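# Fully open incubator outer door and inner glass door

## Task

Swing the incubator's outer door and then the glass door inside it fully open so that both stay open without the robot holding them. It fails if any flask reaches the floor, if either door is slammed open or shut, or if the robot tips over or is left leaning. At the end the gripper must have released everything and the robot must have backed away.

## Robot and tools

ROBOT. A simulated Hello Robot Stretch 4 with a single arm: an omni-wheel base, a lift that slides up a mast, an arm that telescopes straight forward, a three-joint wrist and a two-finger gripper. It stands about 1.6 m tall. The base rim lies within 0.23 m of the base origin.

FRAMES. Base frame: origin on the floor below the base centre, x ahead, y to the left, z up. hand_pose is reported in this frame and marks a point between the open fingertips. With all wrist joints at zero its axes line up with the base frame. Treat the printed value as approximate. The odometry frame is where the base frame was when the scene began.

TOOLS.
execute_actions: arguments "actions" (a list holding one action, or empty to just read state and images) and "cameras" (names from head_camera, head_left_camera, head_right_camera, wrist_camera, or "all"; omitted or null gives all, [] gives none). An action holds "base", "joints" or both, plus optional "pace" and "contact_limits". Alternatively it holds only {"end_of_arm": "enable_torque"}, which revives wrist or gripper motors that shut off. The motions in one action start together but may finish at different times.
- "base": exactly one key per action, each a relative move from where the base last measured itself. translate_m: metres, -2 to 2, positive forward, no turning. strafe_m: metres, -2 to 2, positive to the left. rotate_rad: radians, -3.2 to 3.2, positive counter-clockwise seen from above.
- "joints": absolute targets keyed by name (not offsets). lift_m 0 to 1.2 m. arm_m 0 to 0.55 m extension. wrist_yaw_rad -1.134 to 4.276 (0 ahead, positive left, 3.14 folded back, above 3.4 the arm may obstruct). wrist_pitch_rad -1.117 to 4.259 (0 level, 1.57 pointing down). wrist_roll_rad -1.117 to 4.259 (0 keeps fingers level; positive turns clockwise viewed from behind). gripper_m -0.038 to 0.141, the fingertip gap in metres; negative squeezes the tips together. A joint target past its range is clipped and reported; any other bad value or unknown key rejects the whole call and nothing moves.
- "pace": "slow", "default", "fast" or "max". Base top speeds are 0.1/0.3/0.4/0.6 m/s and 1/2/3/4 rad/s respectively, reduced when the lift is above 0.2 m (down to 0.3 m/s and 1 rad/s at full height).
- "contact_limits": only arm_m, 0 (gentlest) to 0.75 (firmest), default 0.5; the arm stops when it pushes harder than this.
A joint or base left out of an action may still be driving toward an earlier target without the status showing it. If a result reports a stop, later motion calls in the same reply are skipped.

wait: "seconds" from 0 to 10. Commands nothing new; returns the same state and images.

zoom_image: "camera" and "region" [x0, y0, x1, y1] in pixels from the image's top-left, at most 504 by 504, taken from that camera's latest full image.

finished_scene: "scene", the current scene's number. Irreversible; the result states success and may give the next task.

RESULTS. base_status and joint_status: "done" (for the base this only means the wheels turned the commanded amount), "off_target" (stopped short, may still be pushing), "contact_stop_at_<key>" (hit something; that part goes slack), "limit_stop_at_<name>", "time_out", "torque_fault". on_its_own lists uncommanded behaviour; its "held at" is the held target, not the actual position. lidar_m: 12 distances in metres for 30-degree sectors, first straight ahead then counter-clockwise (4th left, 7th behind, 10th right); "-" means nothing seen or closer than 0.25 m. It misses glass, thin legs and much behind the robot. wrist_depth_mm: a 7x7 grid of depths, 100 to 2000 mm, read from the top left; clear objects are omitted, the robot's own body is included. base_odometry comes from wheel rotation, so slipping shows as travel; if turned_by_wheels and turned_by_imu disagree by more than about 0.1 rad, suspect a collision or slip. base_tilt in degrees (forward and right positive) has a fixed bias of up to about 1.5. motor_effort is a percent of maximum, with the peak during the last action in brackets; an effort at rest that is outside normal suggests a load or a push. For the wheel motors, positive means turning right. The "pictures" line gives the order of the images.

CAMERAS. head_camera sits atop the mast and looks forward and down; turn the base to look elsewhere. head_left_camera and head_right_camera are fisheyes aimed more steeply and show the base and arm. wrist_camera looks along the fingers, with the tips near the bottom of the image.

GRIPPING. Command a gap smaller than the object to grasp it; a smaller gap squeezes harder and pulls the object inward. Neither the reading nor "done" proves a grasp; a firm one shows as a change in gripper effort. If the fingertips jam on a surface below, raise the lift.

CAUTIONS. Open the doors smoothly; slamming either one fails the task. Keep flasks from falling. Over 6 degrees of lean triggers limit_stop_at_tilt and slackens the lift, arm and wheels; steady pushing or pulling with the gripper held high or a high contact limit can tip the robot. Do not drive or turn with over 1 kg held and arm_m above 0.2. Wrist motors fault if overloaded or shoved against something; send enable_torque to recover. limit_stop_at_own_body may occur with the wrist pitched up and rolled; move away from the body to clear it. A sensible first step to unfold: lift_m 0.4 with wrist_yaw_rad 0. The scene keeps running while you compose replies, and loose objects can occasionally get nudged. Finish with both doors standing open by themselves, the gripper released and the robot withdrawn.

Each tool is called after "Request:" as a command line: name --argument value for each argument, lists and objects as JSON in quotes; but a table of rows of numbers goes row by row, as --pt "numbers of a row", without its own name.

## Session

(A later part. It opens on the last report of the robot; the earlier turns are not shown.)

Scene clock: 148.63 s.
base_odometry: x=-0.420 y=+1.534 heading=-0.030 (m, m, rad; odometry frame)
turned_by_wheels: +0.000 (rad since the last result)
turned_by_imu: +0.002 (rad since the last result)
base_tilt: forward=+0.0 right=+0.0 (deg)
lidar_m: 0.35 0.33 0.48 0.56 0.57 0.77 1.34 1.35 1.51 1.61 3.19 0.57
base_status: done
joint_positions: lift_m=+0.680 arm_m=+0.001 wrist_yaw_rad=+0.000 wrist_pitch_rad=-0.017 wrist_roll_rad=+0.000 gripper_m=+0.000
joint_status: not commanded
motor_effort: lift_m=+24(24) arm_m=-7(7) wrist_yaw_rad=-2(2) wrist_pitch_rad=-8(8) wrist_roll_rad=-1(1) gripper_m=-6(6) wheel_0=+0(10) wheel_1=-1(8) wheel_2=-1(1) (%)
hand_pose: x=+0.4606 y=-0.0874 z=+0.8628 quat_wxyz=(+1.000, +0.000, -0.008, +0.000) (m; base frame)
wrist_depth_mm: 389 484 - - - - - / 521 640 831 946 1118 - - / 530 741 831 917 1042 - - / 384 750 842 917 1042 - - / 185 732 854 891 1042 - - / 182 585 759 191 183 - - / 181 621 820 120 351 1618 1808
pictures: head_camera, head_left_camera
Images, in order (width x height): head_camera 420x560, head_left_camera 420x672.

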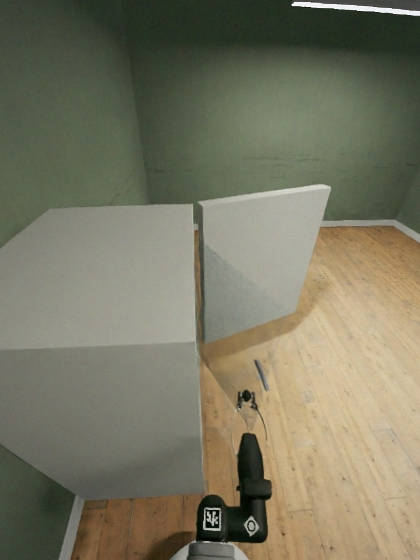

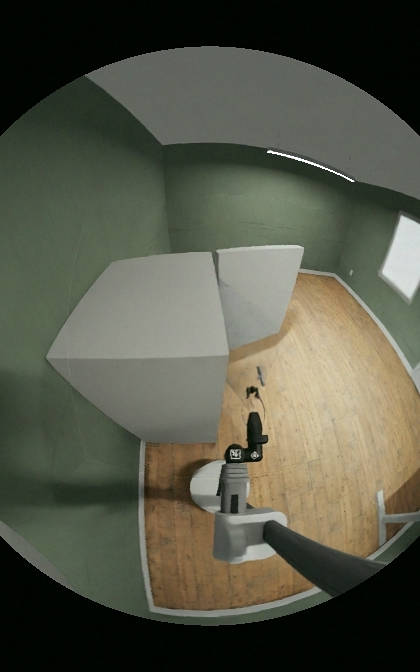

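Request:
execute_actions --actions '[{"base":{"strafe_m":-0.04},"pace":"slow"}]' --cameras '[]'

Request:
execute_actions --actions '[{"joints":{"arm_m":0.54},"pace":"slow","contact_limits":{"arm_m":0.3}}]' --cameras '["head_camera"]'

Scene clock: 150.67 s.
base_odometry: x=-0.421 y=+1.495 heading=-0.030 (m, m, rad; odometry frame)
turned_by_wheels: +0.000 (rad since the last result)
turned_by_imu: +0.001 (rad since the last result)
base_tilt: forward=+0.1 right=-0.2 (deg)
lidar_m: 0.34 0.35 0.45 0.61 0.63 0.82 1.34 1.38 1.46 1.56 3.16 0.61
base_status: done
joint_positions: lift_m=+0.680 arm_m=+0.001 wrist_yaw_rad=+0.000 wrist_pitch_rad=-0.017 wrist_roll_rad=+0.000 gripper_m=+0.000
joint_status: not commanded
motor_effort: lift_m=+24(24) arm_m=-7(7) wrist_yaw_rad=-2(1) wrist_pitch_rad=-5(8) wrist_roll_rad=-1(1) gripper_m=-5(6) wheel_0=+3(3) wheel_1=+0(6) wheel_2=-1(2) (%)
hand_pose: x=+0.4606 y=-0.0874 z=+0.8628 quat_wxyz=(+1.000, +0.000, -0.008, +0.000) (m; base frame)
wrist_depth_mm: 418 512 - - - - - / 615 691 866 976 - - - / 723 750 842 931 1060 - - / 723 750 842 931 1060 - - / 732 750 842 917 1060 - - / 442 750 809 191 183 - - / 559 661 842 120 1078 1661 1756
pictures: none
No camera images: the call's "cameras" was empty. Leave "cameras" out to get every camera's image.

Scene clock: 157.33 s.
base_odometry: x=-0.421 y=+1.494 heading=-0.030 (m, m, rad; odometry frame)
turned_by_wheels: +0.000 (rad since the last result)
turned_by_imu: +0.002 (rad since the last result)
base_tilt: forward=+0.0 right=-0.2 (deg)
lidar_m: 0.39 0.38 0.48 0.60 0.64 0.80 1.34 1.35 1.48 1.58 3.14 1.17
base_status: not commanded
joint_positions: lift_m=+0.680 arm_m=+0.539 wrist_yaw_rad=+0.000 wrist_pitch_rad=-0.017 wrist_roll_rad=+0.000 gripper_m=+0.000
joint_status: all done
motor_effort: lift_m=+24(24) arm_m=+7(6) wrist_yaw_rad=+0(3) wrist_pitch_rad=-7(7) wrist_roll_rad=-1(1) gripper_m=-6(7) wheel_0=+2(3) wheel_1=+1(1) wheel_2=-1(1) (%)
contact_limits: arm_m 0.3
hand_pose: x=+0.9981 y=-0.0875 z=+0.8628 quat_wxyz=(+1.000, +0.000, -0.008, +0.000) (m; base frame)
wrist_depth_mm: 298 315 349 389 445 517 - / 298 314 349 392 445 517 - / 303 314 347 392 445 517 - / 300 314 349 389 445 517 - / 297 314 347 384 445 512 609 / 297 314 332 191 183 512 609 / 307 309 345 120 445 508 580
pictures: head_camera
Images, in order (width x height): head_camera 420x560.

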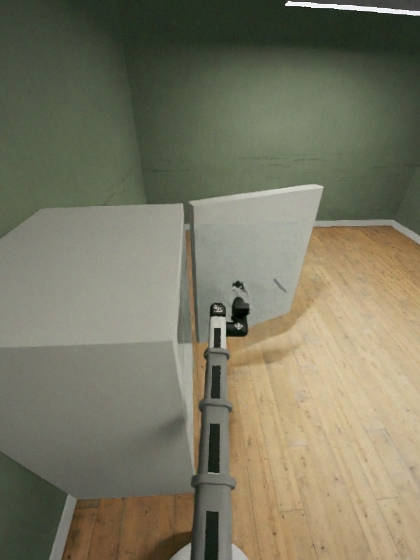

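Request:
execute_actions --actions '[{"joints":{"arm_m":0.2},"pace":"fast"}]' --cameras '[]'

Request:
execute_actions --actions '[{"base":{"strafe_m":-0.25},"pace":"slow"}]' --cameras '[]'

Request:
execute_actions --actions '[{"base":{"translate_m":0.3},"pace":"slow"}]' --cameras '[]'

Request:
execute_actions --actions '[{"joints":{"arm_m":0.54},"pace":"slow","contact_limits":{"arm_m":0.18}}]' --cameras '["head_camera"]'

Scene clock: 160.40 s.
base_odometry: x=-0.421 y=+1.494 heading=-0.030 (m, m, rad; odometry frame)
turned_by_wheels: +0.000 (rad since the last result)
turned_by_imu: +0.001 (rad since the last result)
base_tilt: forward=+0.1 right=-0.2 (deg)
lidar_m: 0.34 0.36 0.49 0.63 0.62 0.83 1.32 1.34 1.47 1.65 3.13 1.20
base_status: not commanded
joint_positions: lift_m=+0.680 arm_m=+0.201 wrist_yaw_rad=+0.000 wrist_pitch_rad=-0.017 wrist_roll_rad=+0.000 gripper_m=+0.000
joint_status: all done
motor_effort: lift_m=+24(24) arm_m=-7(5) wrist_yaw_rad=-2(1) wrist_pitch_rad=-8(9) wrist_roll_rad=+0(1) gripper_m=-7(7) wheel_0=+3(3) wheel_1=+0(0) wheel_2=-1(1) (%)
hand_pose: x=+0.6606 y=-0.0875 z=+0.8628 quat_wxyz=(+1.000, +0.000, -0.008, +0.000) (m; base frame)
wrist_depth_mm: 445 549 - - - - - / 539 597 647 732 831 - - / 539 597 654 723 831 - - / 539 597 661 732 831 - - / 544 597 661 715 809 - - / 466 591 634 191 183 - - / 544 559 654 120 831 1281 1756
pictures: none
No camera images: the call's "cameras" was empty. Leave "cameras" out to get every camera's image.

Scene clock: 164.03 s.
base_odometry: x=-0.428 y=+1.245 heading=-0.030 (m, m, rad; odometry frame)
turned_by_wheels: +0.000 (rad since the last result)
turned_by_imu: +0.001 (rad since the last result)
base_tilt: forward=-0.1 right=-0.1 (deg)
lidar_m: 1.12 0.48 0.51 0.86 0.87 1.17 1.30 1.34 1.21 1.58 2.88 3.66
base_status: done
joint_positions: lift_m=+0.680 arm_m=+0.201 wrist_yaw_rad=+0.000 wrist_pitch_rad=-0.017 wrist_roll_rad=+0.000 gripper_m=+0.000
joint_status: not commanded
motor_effort: lift_m=+24(24) arm_m=-7(7) wrist_yaw_rad=-2(1) wrist_pitch_rad=-7(6) wrist_roll_rad=-1(0) gripper_m=-6(7) wheel_0=+1(6) wheel_1=-1(4) wheel_2=+0(1) (%)
hand_pose: x=+0.6605 y=-0.0875 z=+0.8628 quat_wxyz=(+1.000, +0.000, -0.008, +0.000) (m; base frame)
wrist_depth_mm: 1618 - - - - - - / 640 691 768 866 - - - / 647 691 768 866 - - - / 634 691 759 854 - - - / 634 683 759 842 - - - / 647 691 723 191 183 - - / 640 676 759 120 1708 1708 1808
pictures: none
No camera images: the call's "cameras" was empty. Leave "cameras" out to get every camera's image.

Scene clock: 168.30 s.
base_odometry: x=-0.129 y=+1.236 heading=-0.029 (m, m, rad; odometry frame)
turned_by_wheels: +0.000 (rad since the last result)
turned_by_imu: +0.000 (rad since the last result)
base_tilt: forward=+0.1 right=-0.1 (deg)
lidar_m: 0.83 0.52 0.33 0.32 0.92 1.20 1.61 1.63 1.38 2.43 2.86 3.36
base_status: done
joint_positions: lift_m=+0.680 arm_m=+0.201 wrist_yaw_rad=+0.000 wrist_pitch_rad=-0.017 wrist_roll_rad=+0.000 gripper_m=+0.000
joint_status: not commanded
motor_effort: lift_m=+24(24) arm_m=-7(7) wrist_yaw_rad=-1(1) wrist_pitch_rad=-6(5) wrist_roll_rad=-1(1) gripper_m=-7(7) wheel_0=+3(4) wheel_1=+2(4) wheel_2=-1(3) (%)
hand_pose: x=+0.6605 y=-0.0875 z=+0.8628 quat_wxyz=(+1.000, +0.000, -0.008, +0.000) (m; base frame)
wrist_depth_mm: 404 442 492 554 - - - / 404 442 492 549 634 - - / 404 442 492 549 627 - - / 404 445 496 549 627 - - / 404 445 492 544 627 - - / 407 442 473 191 183 - - / 404 439 488 120 627 1661 1808
pictures: none
No camera images: the call's "cameras" was empty. Leave "cameras" out to get every camera's image.

Scene clock: 171.40 s.
base_odometry: x=-0.129 y=+1.236 heading=-0.030 (m, m, rad; odometry frame)
turned_by_wheels: -0.001 (rad since the last result)
turned_by_imu: +0.005 (rad since the last result)
base_tilt: forward=+0.1 right=-0.1 (deg)
lidar_m: 0.83 0.51 0.29 0.32 0.92 1.22 1.61 1.64 1.36 2.44 2.84 3.37
base_status: not commanded
joint_positions: lift_m=+0.680 arm_m=+0.399 wrist_yaw_rad=-0.009 wrist_pitch_rad=-0.019 wrist_roll_rad=+0.000 gripper_m=+0.000
joint_status: arm_m contact_stop (moved +0.198 of +0.339)
on_its_own: arm_m is slack since a contact_stop (your +0.540 is given up); wrist_yaw_rad is at rest, and its effort (+23) is outside its rest range (-13 to +13)
motor_effort: lift_m=+23(24) arm_m=+0(21) wrist_yaw_rad=+23(30) wrist_pitch_rad=-2(7) wrist_roll_rad=-1(1) gripper_m=-5(7) wheel_0=-1(4) wheel_1=+1(7) wheel_2=-8(12) (%)
contact_limits: arm_m 0.18
hand_pose: x=+0.8580 y=-0.0899 z=+0.8635 quat_wxyz=(+1.000, +0.000, -0.010, -0.004) (m; base frame)
wrist_depth_mm: 260 286 317 355 410 - - / 259 285 317 355 407 - - / 259 285 317 355 404 - - / 258 285 317 355 407 - - / 258 285 315 349 404 - - / 258 285 306 190 184 - - / 258 279 249 121 404 1025 1808
pictures: head_camera
Images, in order (width x height): head_camera 420x560.

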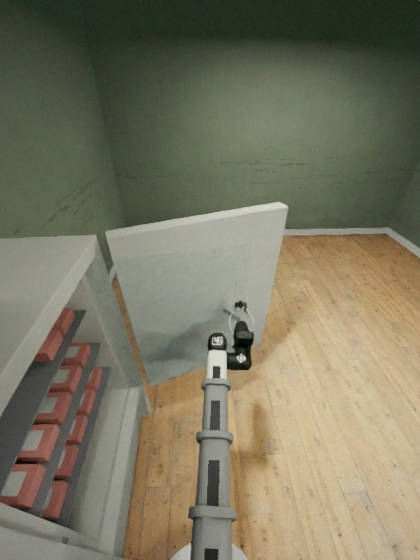

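Request:
execute_actions --actions '[{"joints":{"arm_m":0.0,"wrist_yaw_rad":0},"base":{"translate_m":-0.5}}]' --cameras '["head_camera"]'

Scene clock: 175.20 s.
base_odometry: x=-0.629 y=+1.251 heading=-0.030 (m, m, rad; odometry frame)
turned_by_wheels: +0.000 (rad since the last result)
turned_by_imu: +0.004 (rad since the last result)
base_tilt: forward=-0.1 right=+0.1 (deg)
lidar_m: 1.29 0.65 0.76 0.83 0.86 1.13 1.11 1.13 1.20 1.17 2.89 3.67
base_status: done
joint_positions: lift_m=+0.680 arm_m=+0.001 wrist_yaw_rad=+0.000 wrist_pitch_rad=-0.017 wrist_roll_rad=+0.000 gripper_m=+0.000
joint_status: all done
motor_effort: lift_m=+23(24) arm_m=-7(7) wrist_yaw_rad=-1(22) wrist_pitch_rad=-9(8) wrist_roll_rad=-1(1) gripper_m=-6(6) wheel_0=+0(8) wheel_1=+1(4) wheel_2=-1(9) (%)
hand_pose: x=+0.4605 y=-0.0875 z=+0.8629 quat_wxyz=(+1.000, +0.000, -0.009, +0.000) (m; base frame)
wrist_depth_mm: 1708 - - - - - - / 741 - - - - - - / 946 1025 1118 1255 - - - / 946 1025 1118 1255 - - - / 904 1008 1118 1229 - - - / 946 1025 1078 191 183 - - / 831 1025 1098 120 1863 1661 1756
pictures: head_camera
Images, in order (width x height): head_camera 420x560.

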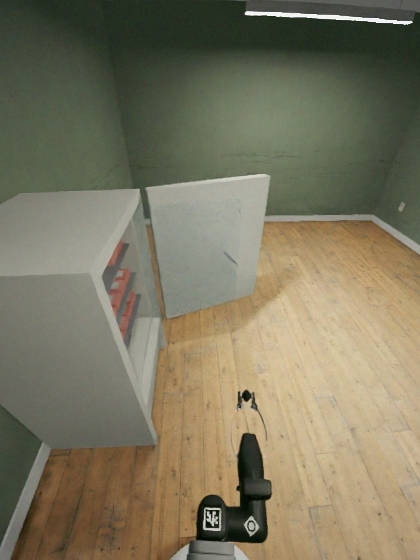

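Request:
finished_scene --scene 2

The scene is finished: the task was done.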